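# Set the parts tote on top of the shelf unit

## Task

Place the parts tote on the shelf unit's flat top so that it lies entirely within the top's edges. Release it and move the robot away afterwards. The tote must stay put by itself, not because the robot is holding or propping it. The robot must not tip over or be left leaning, or the task fails.

## Robot and tools

ROBOT. A wheeled base with a lifting column that carries a head and two six-joint arms, left and right, each with a two-finger gripper. Shoulder height S = 0.90 m + column_m. Folded, as at the start, the robot is 0.73 m long, 0.62 m wide and S + 0.43 m tall, and its front is 0.40 m ahead of the column. The base drives straight and turns on the spot; it cannot move sideways. A loose object may occasionally get a brief shove from outside.

FRAMES. Base frame: origin on the floor under the column, midway between the drive wheels; x forward, y left, z up. left_hand and right_hand are reported in this frame, as the point where the fingers meet; the fingertips reach 8 mm further. The hand's z axis runs along the fingers (quat_wxyz maps (0,0,1) onto it) and its y axis runs along the opening. The odometry frame is the base frame as it stood when the scene began. Heading is positive to the left, range -3.142 to 3.142.

TOOLS.
execute_actions: arguments "actions" (a list holding one action, or empty to just read the state and images) and optional "cameras" (names from cam_head_left, cam_head_right, cam_left_wrist, cam_right_wrist, nav_camera, or "all"; omitted, null or ["all"] gives every camera, [] gives none). An action may contain "base", "joints", or both, plus optional "speeds"; its motions begin together and may finish at different times.
- base: exactly one of {"translate_m": d}, a relative drive of d metres along the base's x from where it stands, forward positive, -3 to 3; or {"rotate_rad": d}, a relative turn on the spot, counter-clockwise seen from above positive, -3.2 to 3.2. It counts from the base's position in the latest state report.
- joints: an object of absolute targets, one key per joint, each arm with its own keys: column_m 0 to 0.8 (m); head_tilt_rad -0.61 to 1.308 (0 about level, positive tilts down); left_joint1_rad to left_joint6_rad and right_joint1_rad to right_joint6_rad in radians, with joint1 -2.879 to 2.879, joint2 0 to 3.141, joint3 0 to 3.019, joint4 -1.692 to 1.57, joint5 -1.57 to 1.57 (positive swings the hand to the robot's right), joint6 -2.094 to 2.094 (positive rolls clockwise seen from behind the hand); left_gripper_m and right_gripper_m 0 to 0.093, the fingertip gap in metres. Tolerances counted as reached: column 0.005, head 0.03, joints 1-6 0.045, 0.14, 0.09, 0.055, 0.03, 0.035, gripper 0.003. Joints not named may keep pushing toward an earlier target.
- speeds: optional caps for this action only, translate_m 0.05 to 0.8 m/s, rotate_rad 0.1 to 1 rad/s (defaults are the maxima). They do not slow arms. A drive or turn needing over 8.667 s at its cap is rejected.
Unknown keys or out-of-range values reject the whole call and nothing moves. If a result reports a stop, later motion calls in the same reply are skipped.
wait: {"seconds": 0 to 10}; commands nothing, returns state and images.
zoom_image: {"camera": name, "region": [x0, y0, x1, y1]} in pixels of that camera's latest full image, origin top-left, at most 504 by 504.
finished_scene: {"scene": n}; ends the scene permanently and reports success. Only call it when the tote rests on the shelf by itself. Replying without any tool call ends everything.

ARM GEOMETRY (approximate). With joint1 at -1.57 (left) or 1.57 (right) and joints 5 and 6 at 0, the arm moves in a vertical plane facing forward, 0.23 m beside the column. Let a = j2 - 0.35, b = 1.05 + j2 - j3, c = b - j4 (c = 1.57 means fingers pointing down). The hand is then 0.12 + 0.39 sin a + 0.38 cos b + 0.25 cos c m ahead and S + 0.39 cos a - 0.38 sin b - 0.25 sin c m high. Example: j2, j3, j4 = 0.93, 0.78, 0.14 gives 0.60 m ahead, 0.25 m below S. The real hand typically sits up to 5 cm lower and nearer (about 12 cm with heavy or far loads); trust the reported hand position (1-3 cm error). Reach is about 1 m from the shoulder. Below 0.4 m height the housing blocks hands closer than 0.45 m ahead; keep column_m at 0.3 or more while moving arms low.

LOADS. With fingers pointing down, one arm holds 3.2 kg about 0.4 m ahead and 0.3-0.7 m below S, 2 kg out to 0.6 m ahead (0.21-0.7 m below S), 1 kg out to 0.8 m. A gripper holds roughly 2-6 kg. Overloaded arms sag and report time_out or off_target. Small moves (under about 0.03 rad, 0.08 for joints 2 and 3) may not happen at all; for gentle contact step about 0.05 rad per call from your previous target.

GRIPPER. Fingers 7 cm long; outside width is the opening plus 1 cm at the tips, plus 5 cm at the base; the body is 10 by 7 cm. To grasp, command an opening smaller than the object; off_target is then normal. A reading 0.002 m or more above the target means something is held.

RESULTS. base_status and joint_status: done, off_target (stopped short, may still push), contact_stop (column or base touched something and now holds), time_out, not_followed (a safety check held back an arm's targets, near the other arm or the body; back the moved joints off at least 0.05 rad). on_its_own lists uncommanded behaviour, with "held at" meaning the held target. A blocked arm keeps pushing and heats its motors; resend its reported positions to relax it (a loaded arm then sinks a little). The column halts going down when a hand or its load touches down, and then refuses to go down again until raised 0.2 m. motor_effort covers only left_wheel and right_wheel (positive drives forward; peak in brackets). turned_by_wheels vs turned_by_imu differing by over about 4% and 0.05 rad means slip or collision. base_tilt is in degrees, forward and right positive. wheel_motors_off = 1 means the wheels were cut after about 3 s of hard pushing. Motor temperatures are listed per arm; 85 °C warns, 100 °C drops that arm.

CAMERAS. Head cameras sit 0.91-1.03 m + column_m up, looking down by about head_tilt_rad. Wrist cameras look along the fingers, angled 0.62 rad toward the hand's +x; picture right is the hand's -y. nav_camera is on the base front, 0.23 m up, looking ahead.

AVOID. Arms striking or pressing each other, dropping or slamming the tote, driving the base into furniture (back off 0.05 m after a stall before turning), tables passing over the housing into the column, and tipping the robot.

Each tool is called after ">>>" by a JSON object that holds its "method" and its "body", one argument or row to a line.

## Session

>>> {"method": "execute_actions", "body": {
  "actions": []
}}

Scene clock: 0.00 s.
Motor temperatures (°C, as the motors report them): left_arm=[23 25 23 24 22 25] | right_arm=[26 22 24 24 22 25]
base_odometry: x=+0.000 y=+0.000 heading=+0.000 (m, m, rad; odometry frame)
turned_by_wheels: +0.000 (rad since the last result)
turned_by_imu: +0.000 (rad since the last result)
base_tilt: forward=-0.3 right=+0.0 (deg)
base_status: not commanded
joint_positions: column_m=+0.557 head_tilt_rad=+0.868 left_joint1_rad=-1.585 left_joint2_rad=+0.853 left_joint3_rad=+0.364 left_joint4_rad=-0.919 left_joint5_rad=+0.029 left_joint6_rad=+0.008 left_gripper_m=+0.094 right_joint1_rad=+1.555 right_joint2_rad=+0.900 right_joint3_rad=+0.381 right_joint4_rad=-0.970 right_joint5_rad=-0.047 right_joint6_rad=-0.053 right_gripper_m=+0.094
joint_status: not commanded
wheel_motors_off: 0
motor_effort: left_wheel=+3 right_wheel=+3 (%)
left_hand: x=+0.1336 y=+0.2167 z=+1.2582 quat_wxyz=(+0.428, -0.003, -0.904, +0.019) (m; base frame)
right_hand: x=+0.1262 y=-0.2204 z=+1.2644 quat_wxyz=(+0.463, +0.006, -0.886, -0.029) (m; base frame)
pictures: cam_head_left, cam_head_right, cam_left_wrist, cam_right_wrist, nav_camera
Images, in order (width x height): cam_head_left 896x504, cam_head_right 896x504, cam_left_wrist 504x504, cam_right_wrist 504x504, nav_camera 896x504.

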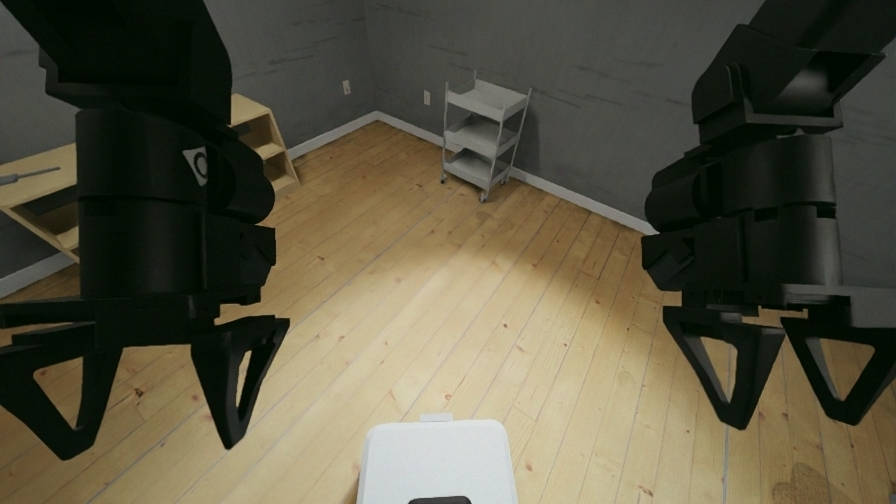

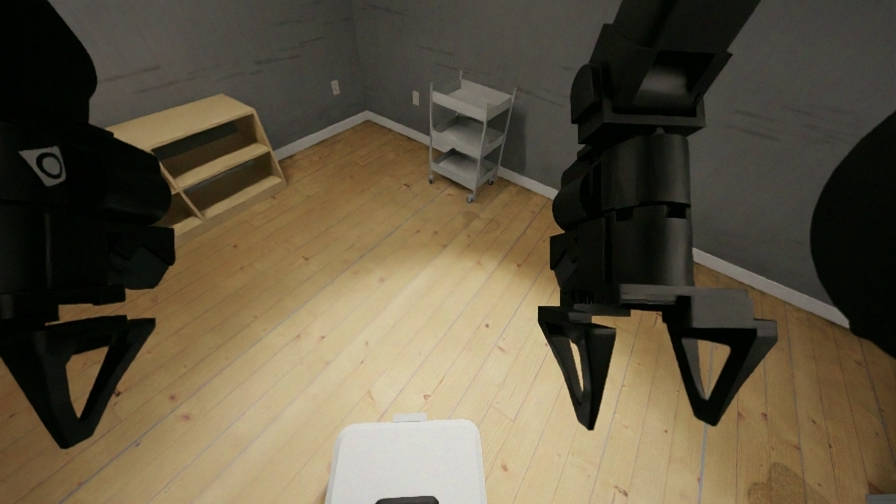

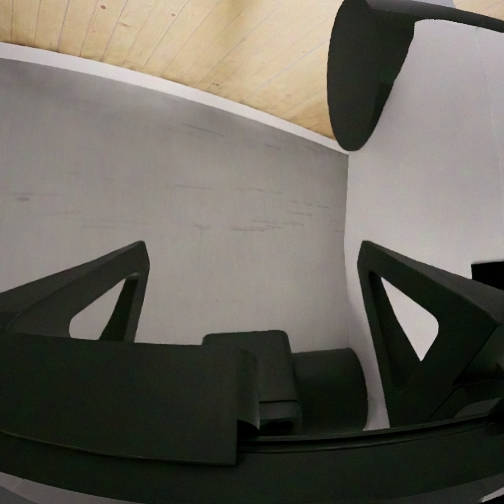

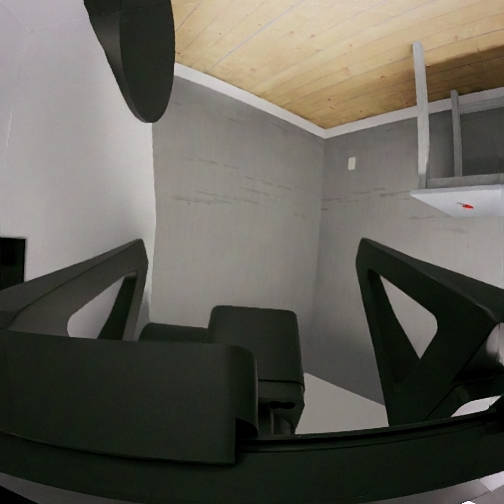

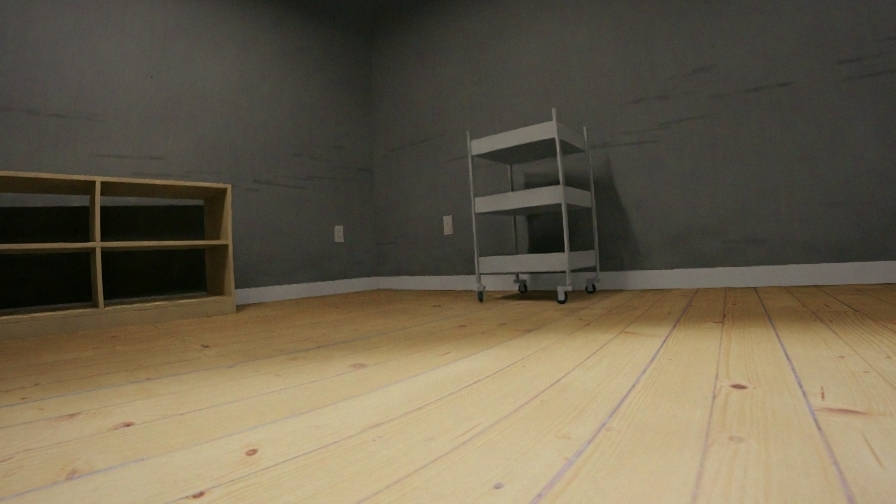

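>>> {"method": "execute_actions", "body": {
  "actions": [
    {"base":{"rotate_rad":-1.6},"joints":{"head_tilt_rad":0.5}}
  ],
  "cameras": ["cam_head_left","nav_camera"]
}}

>>> {"method": "execute_actions", "body": {
  "actions": [
    {"base":{"rotate_rad":-1.6}}
  ],
  "cameras": ["cam_head_left","nav_camera"]
}}

Scene clock: 5.03 s.
Motor temperatures (°C, as the motors report them): left_arm=[23 25 23 24 22 25] | right_arm=[26 23 24 24 22 25]
base_odometry: x=+0.000 y=+0.000 heading=-1.599 (m, m, rad; odometry frame)
turned_by_wheels: -1.599 (rad since the last result)
turned_by_imu: -1.606 (rad since the last result)
base_tilt: forward=-0.4 right=+0.0 (deg)
base_status: done
joint_positions: column_m=+0.557 head_tilt_rad=+0.518 left_joint1_rad=-1.585 left_joint2_rad=+0.853 left_joint3_rad=+0.364 left_joint4_rad=-0.919 left_joint5_rad=+0.029 left_joint6_rad=+0.008 left_gripper_m=+0.094 right_joint1_rad=+1.555 right_joint2_rad=+0.900 right_joint3_rad=+0.381 right_joint4_rad=-0.970 right_joint5_rad=-0.047 right_joint6_rad=-0.053 right_gripper_m=+0.094
joint_status: all done
wheel_motors_off: 0
motor_effort: left_wheel=+7(40) right_wheel=-5(33) (%)
left_hand: x=+0.1336 y=+0.2167 z=+1.2582 quat_wxyz=(+0.428, -0.003, -0.904, +0.019) (m; base frame)
right_hand: x=+0.1262 y=-0.2204 z=+1.2644 quat_wxyz=(+0.463, +0.006, -0.886, -0.029) (m; base frame)
pictures: cam_head_left, nav_camera
Images, in order (width x height): cam_head_left 896x504, nav_camera 896x504.

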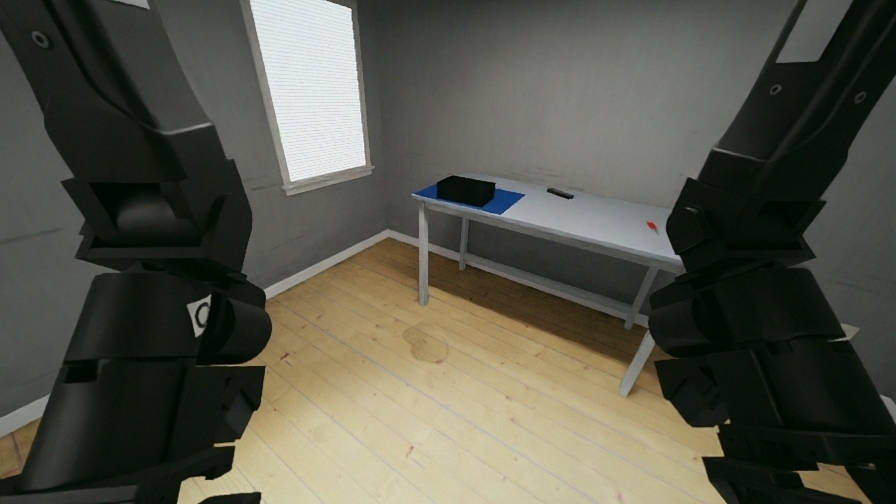

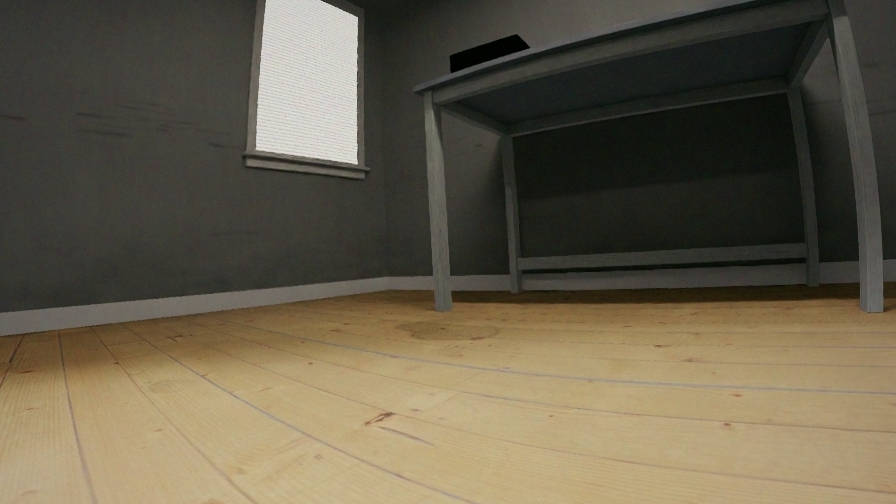

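Scene clock: 8.30 s.
Motor temperatures (°C, as the motors report them): left_arm=[23 25 23 24 22 25] | right_arm=[26 23 24 24 22 25]
base_odometry: x=+0.000 y=+0.000 heading=+3.086 (m, m, rad; odometry frame)
turned_by_wheels: -1.599 (rad since the last result)
turned_by_imu: -1.607 (rad since the last result)
base_tilt: forward=-0.4 right=+0.0 (deg)
base_status: done
joint_positions: column_m=+0.557 head_tilt_rad=+0.518 left_joint1_rad=-1.585 left_joint2_rad=+0.853 left_joint3_rad=+0.364 left_joint4_rad=-0.919 left_joint5_rad=+0.029 left_joint6_rad=+0.008 left_gripper_m=+0.094 right_joint1_rad=+1.555 right_joint2_rad=+0.900 right_joint3_rad=+0.381 right_joint4_rad=-0.970 right_joint5_rad=-0.047 right_joint6_rad=-0.053 right_gripper_m=+0.094
joint_status: not commanded
wheel_motors_off: 0
motor_effort: left_wheel=+7(30) right_wheel=-6(27) (%)
left_hand: x=+0.1336 y=+0.2167 z=+1.2582 quat_wxyz=(+0.428, -0.003, -0.904, +0.019) (m; base frame)
right_hand: x=+0.1262 y=-0.2204 z=+1.2644 quat_wxyz=(+0.463, +0.006, -0.886, -0.029) (m; base frame)
pictures: cam_head_left, nav_camera
Images, in order (width x height): cam_head_left 896x504, nav_camera 896x504.

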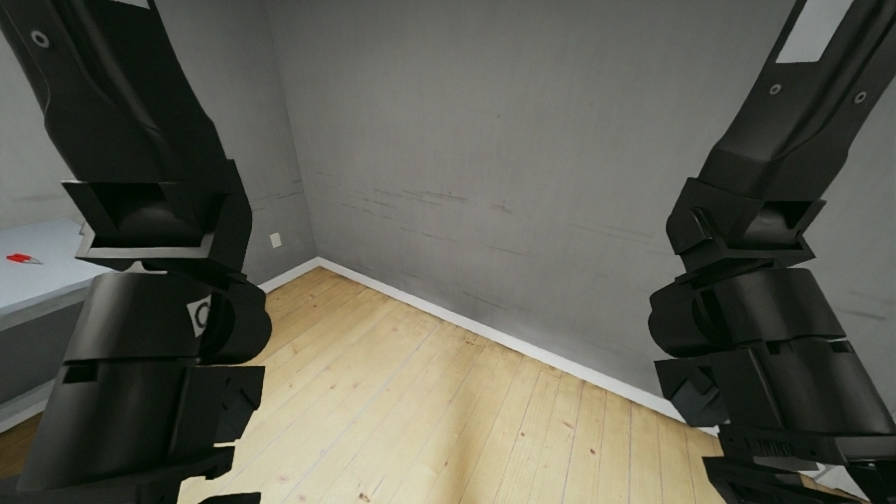

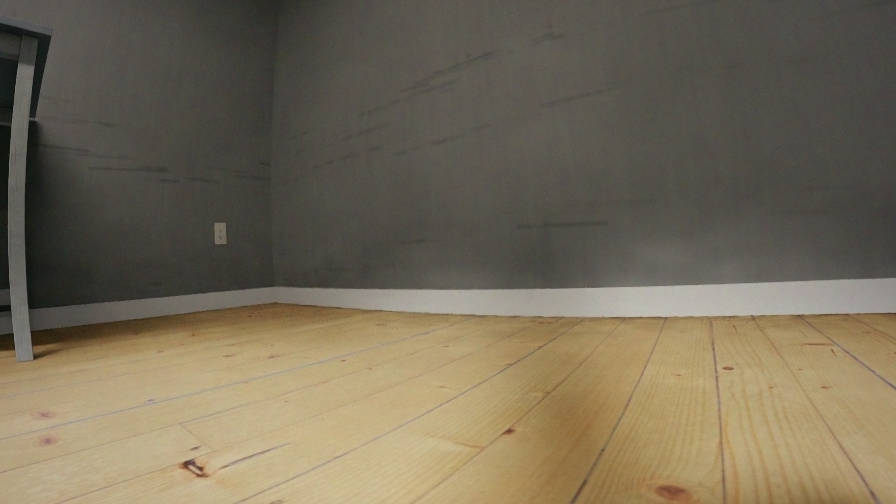

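>>> {"method": "execute_actions", "body": {
  "actions": [
    {"base":{"rotate_rad":2.12}}
  ],
  "cameras": []
}}

>>> {"method": "execute_actions", "body": {
  "actions": [
    {"base":{"translate_m":1.27}}
  ],
  "cameras": []
}}

>>> {"method": "execute_actions", "body": {
  "actions": [
    {"base":{"rotate_rad":-1.08},"joints":{"head_tilt_rad":0.75,"column_m":0.6}}
  ],
  "cameras": ["cam_head_left","cam_head_right","nav_camera"]
}}

Scene clock: 20.80 s.
Motor temperatures (°C, as the motors report them): left_arm=[23 25 23 24 22 25] | right_arm=[26 23 24 24 22 25]
base_odometry: x=+0.000 y=+0.000 heading=-1.078 (m, m, rad; odometry frame)
turned_by_wheels: +2.119 (rad since the last result)
turned_by_imu: +2.126 (rad since the last result)
base_tilt: forward=-0.3 right=-0.1 (deg)
base_status: done
joint_positions: column_m=+0.557 head_tilt_rad=+0.518 left_joint1_rad=-1.585 left_joint2_rad=+0.853 left_joint3_rad=+0.364 left_joint4_rad=-0.919 left_joint5_rad=+0.029 left_joint6_rad=+0.008 left_gripper_m=+0.094 right_joint1_rad=+1.555 right_joint2_rad=+0.900 right_joint3_rad=+0.381 right_joint4_rad=-0.970 right_joint5_rad=-0.047 right_joint6_rad=-0.053 right_gripper_m=+0.094
joint_status: not commanded
wheel_motors_off: 0
motor_effort: left_wheel=-6(33) right_wheel=+6(30) (%)
left_hand: x=+0.1336 y=+0.2167 z=+1.2582 quat_wxyz=(+0.428, -0.003, -0.904, +0.019) (m; base frame)
right_hand: x=+0.1262 y=-0.2204 z=+1.2644 quat_wxyz=(+0.463, +0.006, -0.886, -0.029) (m; base frame)
pictures: none
No camera images: the call's "cameras" was empty. Leave "cameras" out to get every camera's image.

Scene clock: 24.47 s.
Motor temperatures (°C, as the motors report them): left_arm=[23 25 23 24 22 25] | right_arm=[26 23 24 24 22 25]
base_odometry: x=+0.601 y=-1.119 heading=-1.078 (m, m, rad; odometry frame)
turned_by_wheels: +0.000 (rad since the last result)
turned_by_imu: -0.002 (rad since the last result)
base_tilt: forward=-0.3 right=+0.0 (deg)
base_status: done
joint_positions: column_m=+0.557 head_tilt_rad=+0.518 left_joint1_rad=-1.585 left_joint2_rad=+0.853 left_joint3_rad=+0.366 left_joint4_rad=-0.919 left_joint5_rad=+0.029 left_joint6_rad=+0.008 left_gripper_m=+0.094 right_joint1_rad=+1.555 right_joint2_rad=+0.900 right_joint3_rad=+0.383 right_joint4_rad=-0.970 right_joint5_rad=-0.047 right_joint6_rad=-0.053 right_gripper_m=+0.094
joint_status: not commanded
wheel_motors_off: 0
motor_effort: left_wheel=+0(44) right_wheel=+0(54) (%)
left_hand: x=+0.1348 y=+0.2166 z=+1.2578 quat_wxyz=(+0.427, -0.003, -0.904, +0.019) (m; base frame)
right_hand: x=+0.1274 y=-0.2205 z=+1.2640 quat_wxyz=(+0.462, +0.006, -0.886, -0.029) (m; base frame)
pictures: none
No camera images: the call's "cameras" was empty. Leave "cameras" out to get every camera's image.

Scene clock: 27.13 s.
Motor temperatures (°C, as the motors report them): left_arm=[23 25 23 24 22 25] | right_arm=[26 23 24 24 22 25]
base_odometry: x=+0.601 y=-1.119 heading=-2.157 (m, m, rad; odometry frame)
turned_by_wheels: -1.079 (rad since the last result)
turned_by_imu: -1.084 (rad since the last result)
base_tilt: forward=-0.4 right=-0.1 (deg)
base_status: done
joint_positions: column_m=+0.600 head_tilt_rad=+0.752 left_joint1_rad=-1.585 left_joint2_rad=+0.853 left_joint3_rad=+0.366 left_joint4_rad=-0.919 left_joint5_rad=+0.029 left_joint6_rad=+0.008 left_gripper_m=+0.094 right_joint1_rad=+1.555 right_joint2_rad=+0.900 right_joint3_rad=+0.383 right_joint4_rad=-0.970 right_joint5_rad=-0.047 right_joint6_rad=-0.053 right_gripper_m=+0.094
joint_status: all done
wheel_motors_off: 0
motor_effort: left_wheel=+7(36) right_wheel=-5(45) (%)
left_hand: x=+0.1348 y=+0.2166 z=+1.3010 quat_wxyz=(+0.427, -0.003, -0.904, +0.019) (m; base frame)
right_hand: x=+0.1274 y=-0.2205 z=+1.3072 quat_wxyz=(+0.462, +0.006, -0.886, -0.029) (m; base frame)
pictures: cam_head_left, cam_head_right, nav_camera
Images, in order (width x height): cam_head_left 896x504, cam_head_right 896x504, nav_camera 896x504.

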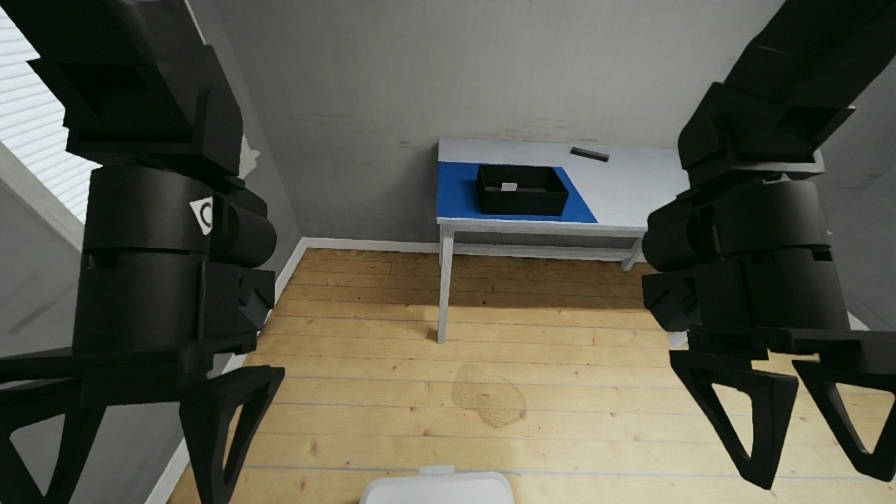

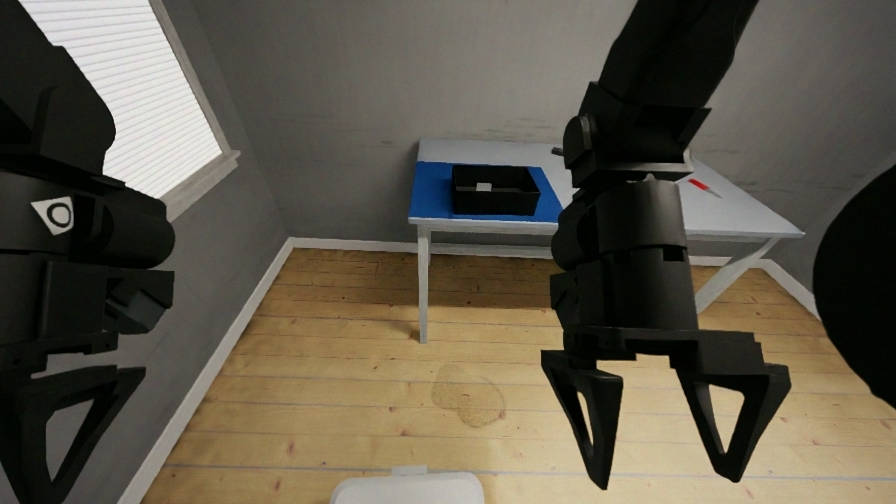

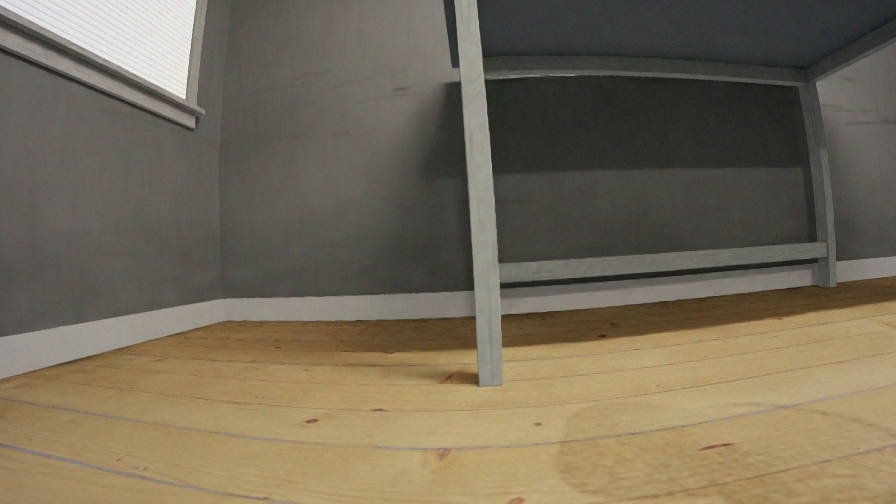

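>>> {"method": "execute_actions", "body": {
  "actions": [
    {"base":{"rotate_rad":-1.57}}
  ],
  "cameras": []
}}

>>> {"method": "execute_actions", "body": {
  "actions": [
    {"base":{"translate_m":0.37}}
  ],
  "cameras": []
}}

>>> {"method": "execute_actions", "body": {
  "actions": [
    {"base":{"rotate_rad":1.57},"joints":{"column_m":0.5,"head_tilt_rad":0.9,"left_joint1_rad":-1.57,"left_joint2_rad":0.93,"left_joint3_rad":1.2,"left_joint4_rad":-0.79,"left_joint5_rad":0,"left_joint6_rad":0,"right_joint1_rad":1.57,"right_joint2_rad":0.93,"right_joint3_rad":1.2,"right_joint4_rad":-0.79,"right_joint5_rad":0,"right_joint6_rad":0}}
  ]
}}

Scene clock: 36.30 s.
Motor temperatures (°C, as the motors report them): left_arm=[23 25 23 24 22 25] | right_arm=[26 23 24 24 22 25]
base_odometry: x=+0.601 y=-1.119 heading=+2.557 (m, m, rad; odometry frame)
turned_by_wheels: -1.569 (rad since the last result)
turned_by_imu: -1.578 (rad since the last result)
base_tilt: forward=-0.3 right=+0.0 (deg)
base_status: done
joint_positions: column_m=+0.600 head_tilt_rad=+0.752 left_joint1_rad=-1.585 left_joint2_rad=+0.853 left_joint3_rad=+0.366 left_joint4_rad=-0.919 left_joint5_rad=+0.029 left_joint6_rad=+0.008 left_gripper_m=+0.094 right_joint1_rad=+1.555 right_joint2_rad=+0.900 right_joint3_rad=+0.383 right_joint4_rad=-0.970 right_joint5_rad=-0.047 right_joint6_rad=-0.053 right_gripper_m=+0.094
joint_status: not commanded
wheel_motors_off: 0
motor_effort: left_wheel=+7(31) right_wheel=-5(27) (%)
left_hand: x=+0.1348 y=+0.2166 z=+1.3010 quat_wxyz=(+0.427, -0.003, -0.904, +0.019) (m; base frame)
right_hand: x=+0.1274 y=-0.2205 z=+1.3072 quat_wxyz=(+0.462, +0.006, -0.886, -0.029) (m; base frame)
pictures: none
No camera images: the call's "cameras" was empty. Leave "cameras" out to get every camera's image.

Scene clock: 38.50 s.
Motor temperatures (°C, as the motors report them): left_arm=[23 25 23 24 22 25] | right_arm=[26 23 24 24 22 25]
base_odometry: x=+0.292 y=-0.915 heading=+2.557 (m, m, rad; odometry frame)
turned_by_wheels: +0.000 (rad since the last result)
turned_by_imu: -0.001 (rad since the last result)
base_tilt: forward=-0.3 right=-0.1 (deg)
base_status: done
joint_positions: column_m=+0.600 head_tilt_rad=+0.753 left_joint1_rad=-1.585 left_joint2_rad=+0.853 left_joint3_rad=+0.367 left_joint4_rad=-0.919 left_joint5_rad=+0.029 left_joint6_rad=+0.008 left_gripper_m=+0.094 right_joint1_rad=+1.555 right_joint2_rad=+0.900 right_joint3_rad=+0.384 right_joint4_rad=-0.970 right_joint5_rad=-0.047 right_joint6_rad=-0.053 right_gripper_m=+0.094
joint_status: not commanded
wheel_motors_off: 0
motor_effort: left_wheel=-1(57) right_wheel=+1(43) (%)
left_hand: x=+0.1352 y=+0.2166 z=+1.3009 quat_wxyz=(+0.427, -0.003, -0.904, +0.019) (m; base frame)
right_hand: x=+0.1276 y=-0.2205 z=+1.3071 quat_wxyz=(+0.462, +0.006, -0.886, -0.029) (m; base frame)
pictures: none
No camera images: the call's "cameras" was empty. Leave "cameras" out to get every camera's image.

Scene clock: 41.67 s.
Motor temperatures (°C, as the motors report them): left_arm=[23 25 23 24 22 25] | right_arm=[26 23 24 24 22 25]
base_odometry: x=+0.292 y=-0.915 heading=-2.158 (m, m, rad; odometry frame)
turned_by_wheels: +1.569 (rad since the last result)
turned_by_imu: +1.575 (rad since the last result)
base_tilt: forward=-0.3 right=-0.1 (deg)
base_status: done
joint_positions: column_m=+0.500 head_tilt_rad=+0.901 left_joint1_rad=-1.572 left_joint2_rad=+0.927 left_joint3_rad=+1.185 left_joint4_rad=-0.788 left_joint5_rad=+0.001 left_joint6_rad=+0.006 left_gripper_m=+0.094 right_joint1_rad=+1.560 right_joint2_rad=+0.918 right_joint3_rad=+1.186 right_joint4_rad=-0.796 right_joint5_rad=+0.000 right_joint6_rad=-0.006 right_gripper_m=+0.094
joint_status: all done
wheel_motors_off: 0
motor_effort: left_wheel=-7(53) right_wheel=+6(35) (%)
left_hand: x=+0.6022 y=+0.2240 z=+1.2068 quat_wxyz=(+0.003, -0.003, -1.000, +0.001) (m; base frame)
right_hand: x=+0.6029 y=-0.2298 z=+1.2117 quat_wxyz=(+0.002, +0.000, -1.000, +0.004) (m; base frame)
pictures: cam_head_left, cam_head_right, cam_left_wrist, cam_right_wrist, nav_camera
Images, in order (width x height): cam_head_left 896x504, cam_head_right 896x504, cam_left_wrist 504x504, cam_right_wrist 504x504, nav_camera 896x504.

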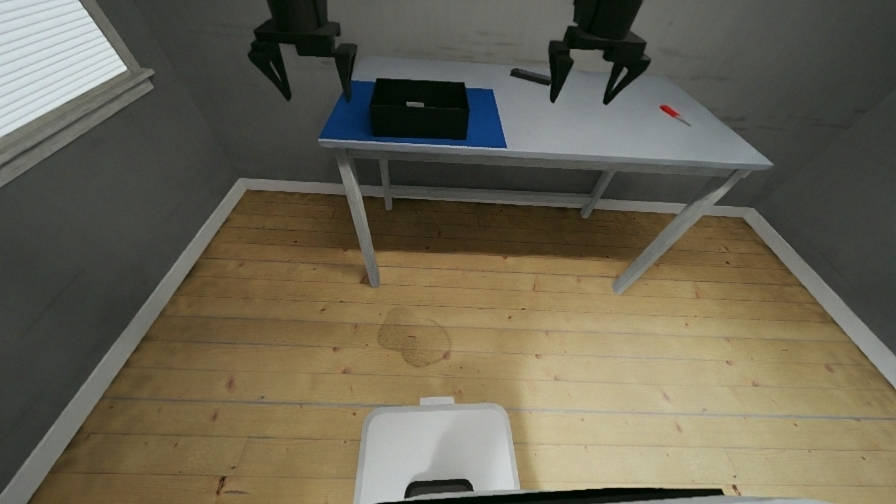

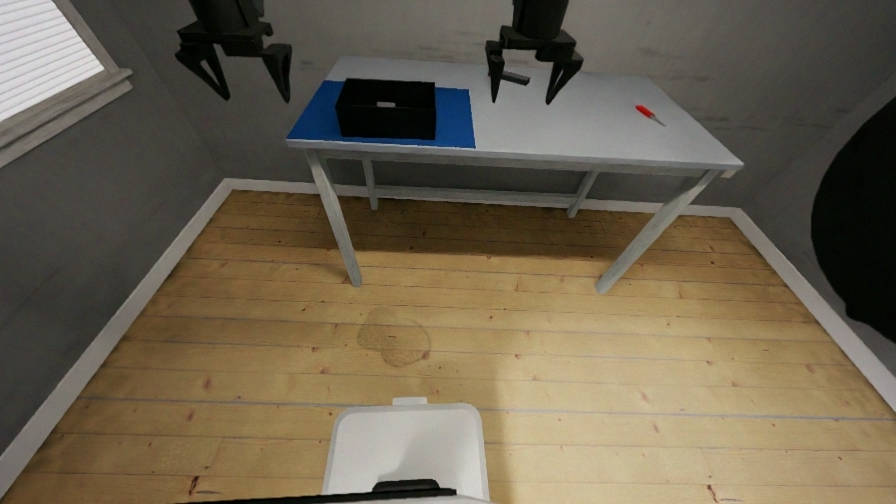

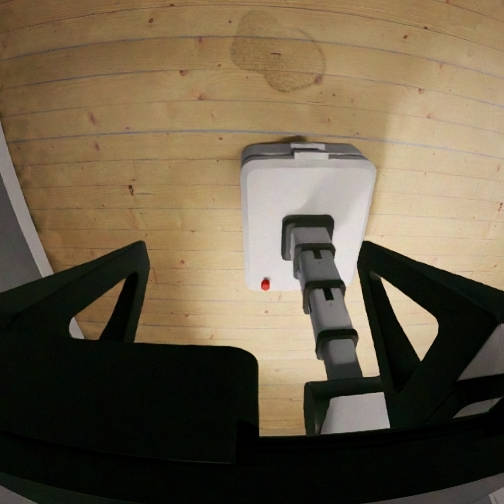

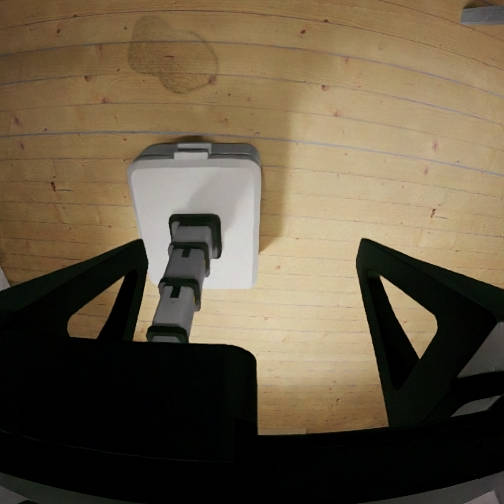

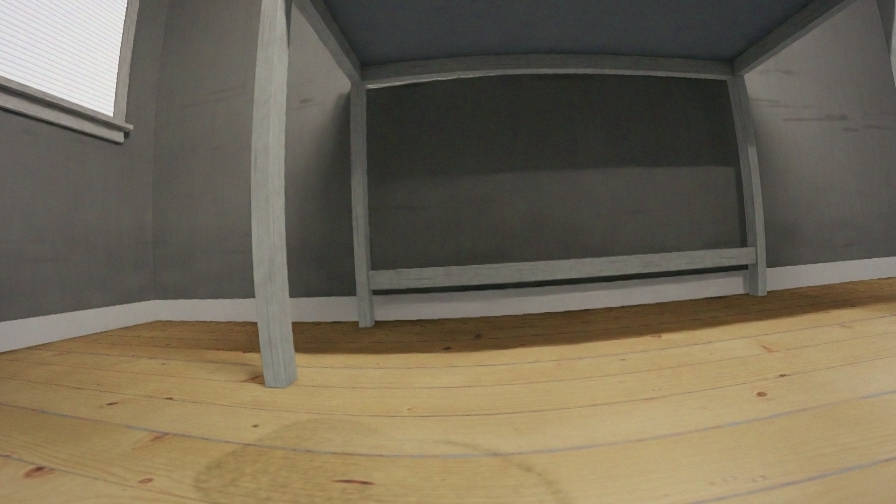

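>>> {"method": "execute_actions", "body": {
  "actions": [
    {"base":{"translate_m":0.7},"joints":{"head_tilt_rad":1.1}}
  ]
}}

Scene clock: 53.17 s.
Motor temperatures (°C, as the motors report them): left_arm=[23 26 25 24 22 25] | right_arm=[26 24 26 24 22 25]
base_odometry: x=-0.095 y=-1.498 heading=-2.158 (m, m, rad; odometry frame)
turned_by_wheels: +0.000 (rad since the last result)
turned_by_imu: -0.002 (rad since the last result)
base_tilt: forward=-0.4 right=-0.1 (deg)
base_status: done
joint_positions: column_m=+0.500 head_tilt_rad=+1.099 left_joint1_rad=-1.572 left_joint2_rad=+0.927 left_joint3_rad=+1.185 left_joint4_rad=-0.788 left_joint5_rad=+0.001 left_joint6_rad=+0.006 left_gripper_m=+0.094 right_joint1_rad=+1.560 right_joint2_rad=+0.918 right_joint3_rad=+1.186 right_joint4_rad=-0.796 right_joint5_rad=+0.000 right_joint6_rad=-0.006 right_gripper_m=+0.094
joint_status: all done
wheel_motors_off: 0
motor_effort: left_wheel=+0(46) right_wheel=+2(50) (%)
left_hand: x=+0.6022 y=+0.2240 z=+1.2068 quat_wxyz=(+0.003, -0.003, -1.000, +0.001) (m; base frame)
right_hand: x=+0.6029 y=-0.2298 z=+1.2117 quat_wxyz=(+0.002, +0.000, -1.000, +0.004) (m; base frame)
pictures: cam_head_left, cam_head_right, cam_left_wrist, cam_right_wrist, nav_camera
Images, in order (width x height): cam_head_left 896x504, cam_head_right 896x504, cam_left_wrist 504x504, cam_right_wrist 504x504, nav_camera 896x504.

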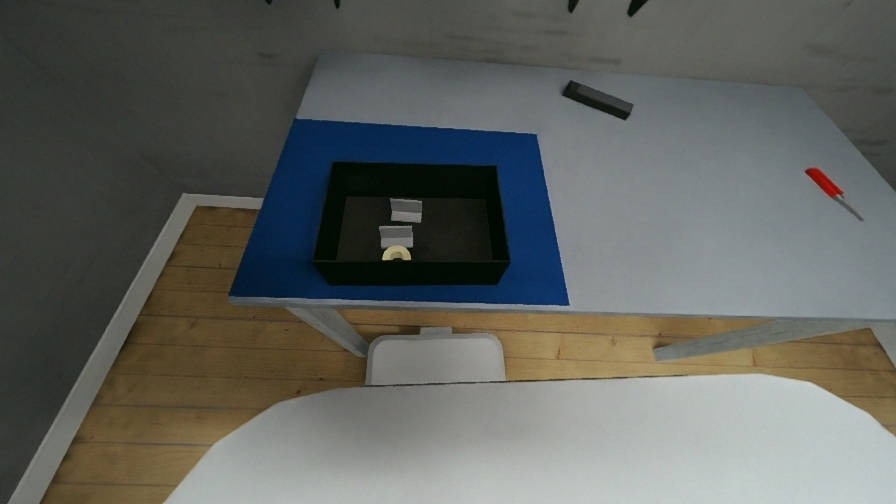

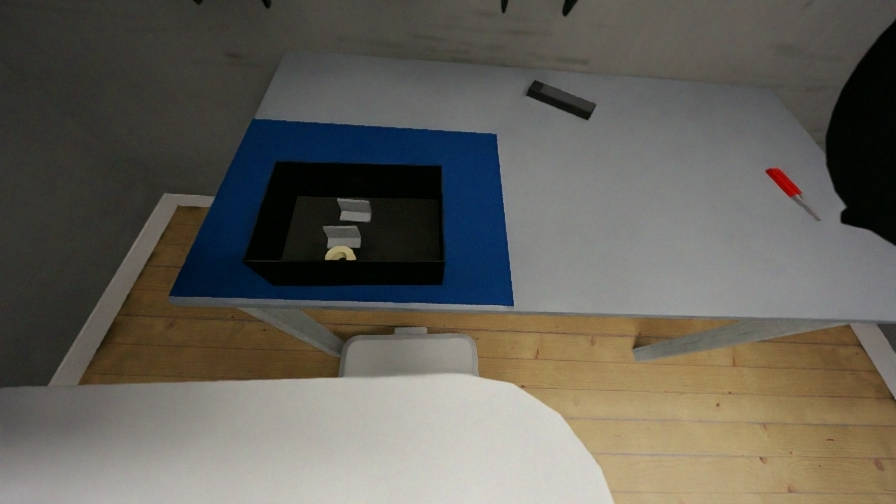

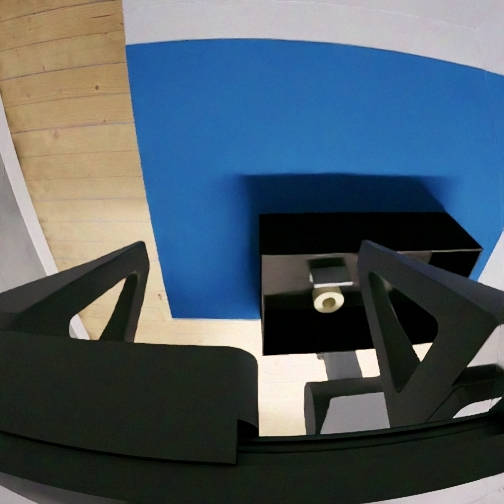

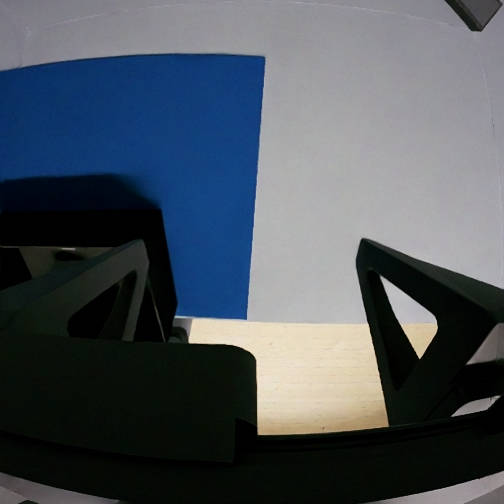

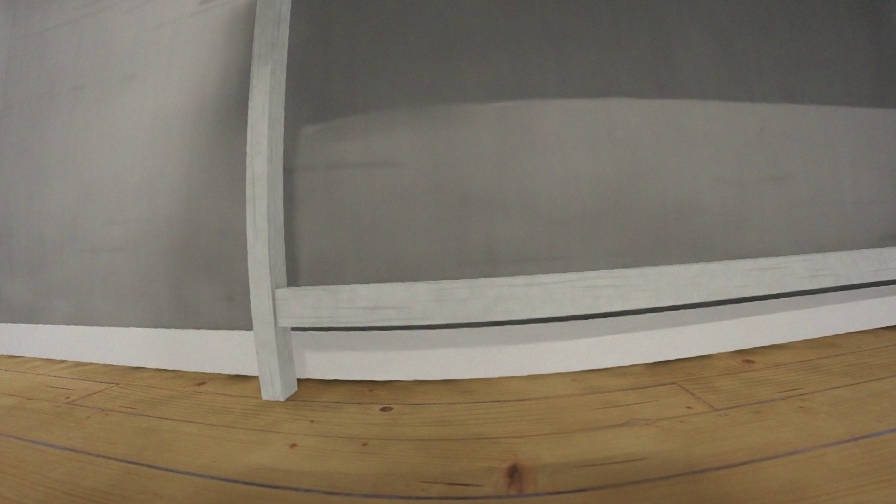

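>>> {"method": "execute_actions", "body": {
  "actions": [
    {"base":{"rotate_rad":-0.25}}
  ],
  "cameras": []
}}

>>> {"method": "execute_actions", "body": {
  "actions": [
    {"base":{"translate_m":-0.22}}
  ],
  "cameras": []
}}

>>> {"method": "execute_actions", "body": {
  "actions": [
    {"base":{"rotate_rad":0.25},"joints":{"left_joint1_rad":-1.7,"right_joint1_rad":1.7,"column_m":0.4}}
  ],
  "cameras": ["cam_head_left","cam_left_wrist","cam_right_wrist"]
}}

Scene clock: 66.83 s.
Motor temperatures (°C, as the motors report them): left_arm=[23 27 25 24 22 25] | right_arm=[26 25 27 24 22 25]
base_odometry: x=-0.096 y=-1.498 heading=-2.406 (m, m, rad; odometry frame)
turned_by_wheels: -0.249 (rad since the last result)
turned_by_imu: -0.250 (rad since the last result)
base_tilt: forward=-0.4 right=+0.0 (deg)
base_status: done
joint_positions: column_m=+0.500 head_tilt_rad=+1.099 left_joint1_rad=-1.572 left_joint2_rad=+0.927 left_joint3_rad=+1.185 left_joint4_rad=-0.788 left_joint5_rad=+0.001 left_joint6_rad=+0.006 left_gripper_m=+0.094 right_joint1_rad=+1.561 right_joint2_rad=+0.918 right_joint3_rad=+1.186 right_joint4_rad=-0.796 right_joint5_rad=+0.000 right_joint6_rad=-0.006 right_gripper_m=+0.094
joint_status: not commanded
wheel_motors_off: 0
motor_effort: left_wheel=+3(38) right_wheel=-2(47) (%)
left_hand: x=+0.6022 y=+0.2240 z=+1.2068 quat_wxyz=(+0.003, -0.003, -1.000, +0.001) (m; base frame)
right_hand: x=+0.6029 y=-0.2295 z=+1.2117 quat_wxyz=(+0.002, +0.000, -1.000, +0.004) (m; base frame)
pictures: none
No camera images: the call's "cameras" was empty. Leave "cameras" out to get every camera's image.

Scene clock: 68.87 s.
Motor temperatures (°C, as the motors report them): left_arm=[23 27 25 24 22 25] | right_arm=[26 25 27 24 22 25]
base_odometry: x=+0.068 y=-1.350 heading=-2.407 (m, m, rad; odometry frame)
turned_by_wheels: -0.001 (rad since the last result)
turned_by_imu: -0.001 (rad since the last result)
base_tilt: forward=-0.4 right=+0.0 (deg)
base_status: done
joint_positions: column_m=+0.500 head_tilt_rad=+1.100 left_joint1_rad=-1.572 left_joint2_rad=+0.927 left_joint3_rad=+1.185 left_joint4_rad=-0.789 left_joint5_rad=+0.001 left_joint6_rad=+0.006 left_gripper_m=+0.094 right_joint1_rad=+1.561 right_joint2_rad=+0.918 right_joint3_rad=+1.185 right_joint4_rad=-0.796 right_joint5_rad=+0.000 right_joint6_rad=-0.006 right_gripper_m=+0.094
joint_status: not commanded
wheel_motors_off: 0
motor_effort: left_wheel=+0(45) right_wheel=+0(61) (%)
left_hand: x=+0.6020 y=+0.2240 z=+1.2068 quat_wxyz=(+0.004, -0.003, -1.000, +0.001) (m; base frame)
right_hand: x=+0.6023 y=-0.2295 z=+1.2113 quat_wxyz=(+0.003, +0.000, -1.000, +0.004) (m; base frame)
pictures: none
No camera images: the call's "cameras" was empty. Leave "cameras" out to get every camera's image.

Scene clock: 70.73 s.
Motor temperatures (°C, as the motors report them): left_arm=[23 27 25 24 22 25] | right_arm=[26 25 27 24 22 25]
base_odometry: x=+0.068 y=-1.350 heading=-2.158 (m, m, rad; odometry frame)
turned_by_wheels: +0.249 (rad since the last result)
turned_by_imu: +0.249 (rad since the last result)
base_tilt: forward=-0.4 right=+0.0 (deg)
base_status: done
joint_positions: column_m=+0.400 head_tilt_rad=+1.100 left_joint1_rad=-1.702 left_joint2_rad=+0.927 left_joint3_rad=+1.185 left_joint4_rad=-0.789 left_joint5_rad=+0.001 left_joint6_rad=+0.006 left_gripper_m=+0.094 right_joint1_rad=+1.700 right_joint2_rad=+0.918 right_joint3_rad=+1.185 right_joint4_rad=-0.796 right_joint5_rad=+0.001 right_joint6_rad=-0.006 right_gripper_m=+0.094
joint_status: all done
wheel_motors_off: 0
motor_effort: left_wheel=-4(38) right_wheel=+4(46) (%)
left_hand: x=+0.6001 y=+0.1682 z=+1.1101 quat_wxyz=(+0.004, -0.036, -0.998, +0.057) (m; base frame)
right_hand: x=+0.6006 y=-0.1706 z=+1.1143 quat_wxyz=(+0.003, +0.035, -0.998, -0.056) (m; base frame)
pictures: cam_head_left, cam_left_wrist, cam_right_wrist
Images, in order (width x height): cam_head_left 896x504, cam_left_wrist 504x504, cam_right_wrist 504x504.

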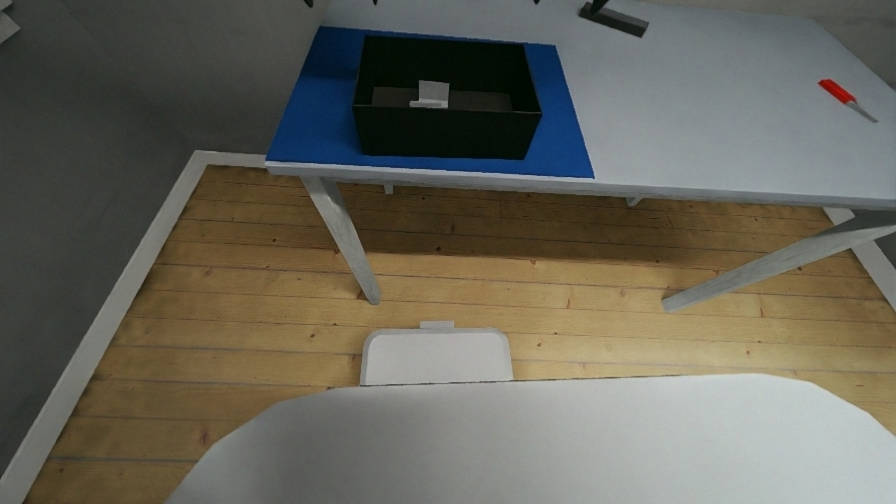

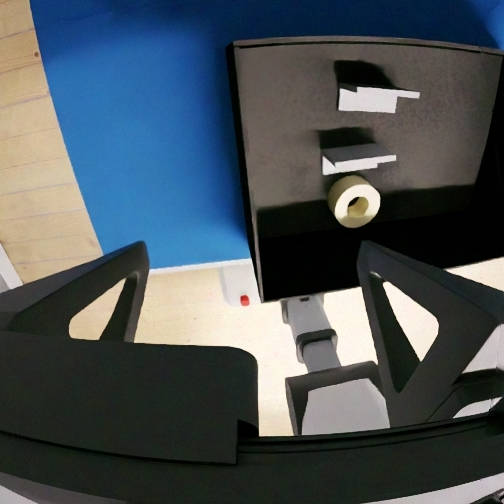

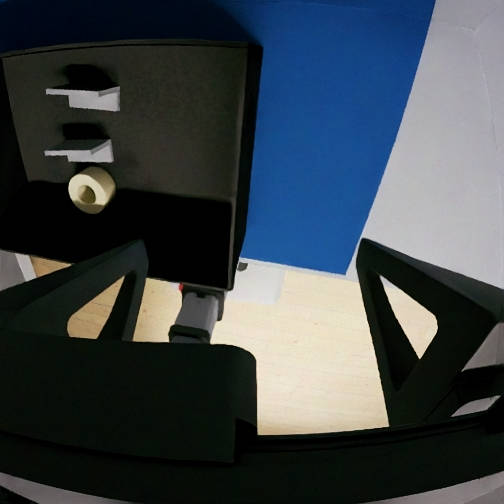

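>>> {"method": "execute_actions", "body": {
  "actions": [
    {"joints":{"left_joint6_rad":-0.1,"right_joint6_rad":0.1,"column_m":0.29,"head_tilt_rad":0.9}}
  ],
  "cameras": ["cam_head_left","cam_left_wrist","cam_right_wrist"]
}}

Scene clock: 76.30 s.
Motor temperatures (°C, as the motors report them): left_arm=[23 27 26 24 22 25] | right_arm=[26 25 27 24 22 25]
base_odometry: x=+0.068 y=-1.350 heading=-2.158 (m, m, rad; odometry frame)
turned_by_wheels: +0.000 (rad since the last result)
turned_by_imu: -0.001 (rad since the last result)
base_tilt: forward=-0.3 right=+0.0 (deg)
base_status: not commanded
joint_positions: column_m=+0.290 head_tilt_rad=+0.915 left_joint1_rad=-1.702 left_joint2_rad=+0.927 left_joint3_rad=+1.185 left_joint4_rad=-0.789 left_joint5_rad=+0.001 left_joint6_rad=-0.087 left_gripper_m=+0.094 right_joint1_rad=+1.700 right_joint2_rad=+0.918 right_joint3_rad=+1.185 right_joint4_rad=-0.796 right_joint5_rad=+0.001 right_joint6_rad=+0.092 right_gripper_m=+0.094
joint_status: all done
wheel_motors_off: 0
motor_effort: left_wheel=-5(5) right_wheel=+5(5) (%)
left_hand: x=+0.6001 y=+0.1682 z=+1.0001 quat_wxyz=(+0.007, +0.010, -0.998, +0.057) (m; base frame)
right_hand: x=+0.6006 y=-0.1706 z=+1.0044 quat_wxyz=(+0.005, -0.014, -0.998, -0.055) (m; base frame)
pictures: cam_head_left, cam_left_wrist, cam_right_wrist
Images, in order (width x height): cam_head_left 896x504, cam_left_wrist 504x504, cam_right_wrist 504x504.

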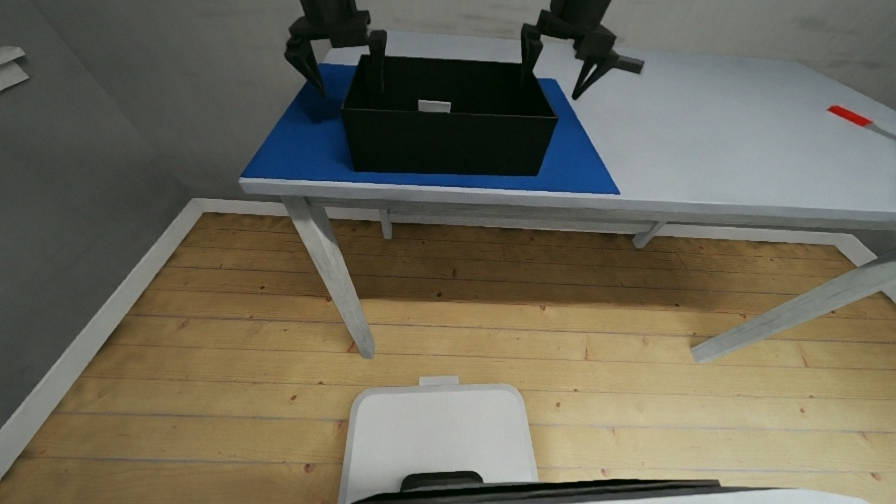

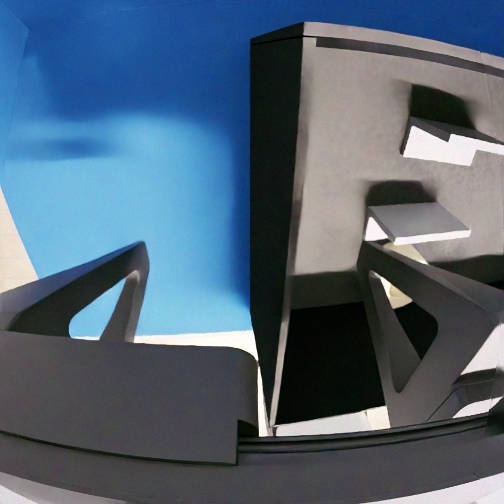

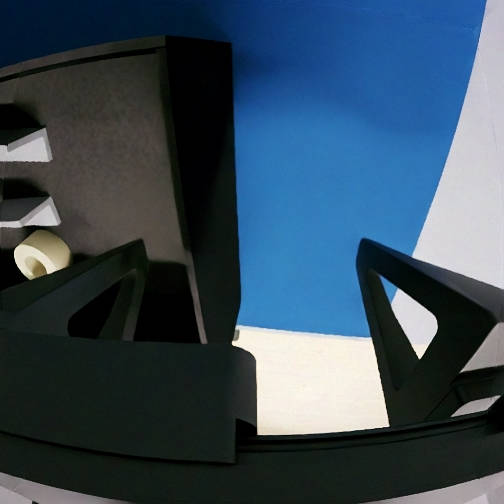

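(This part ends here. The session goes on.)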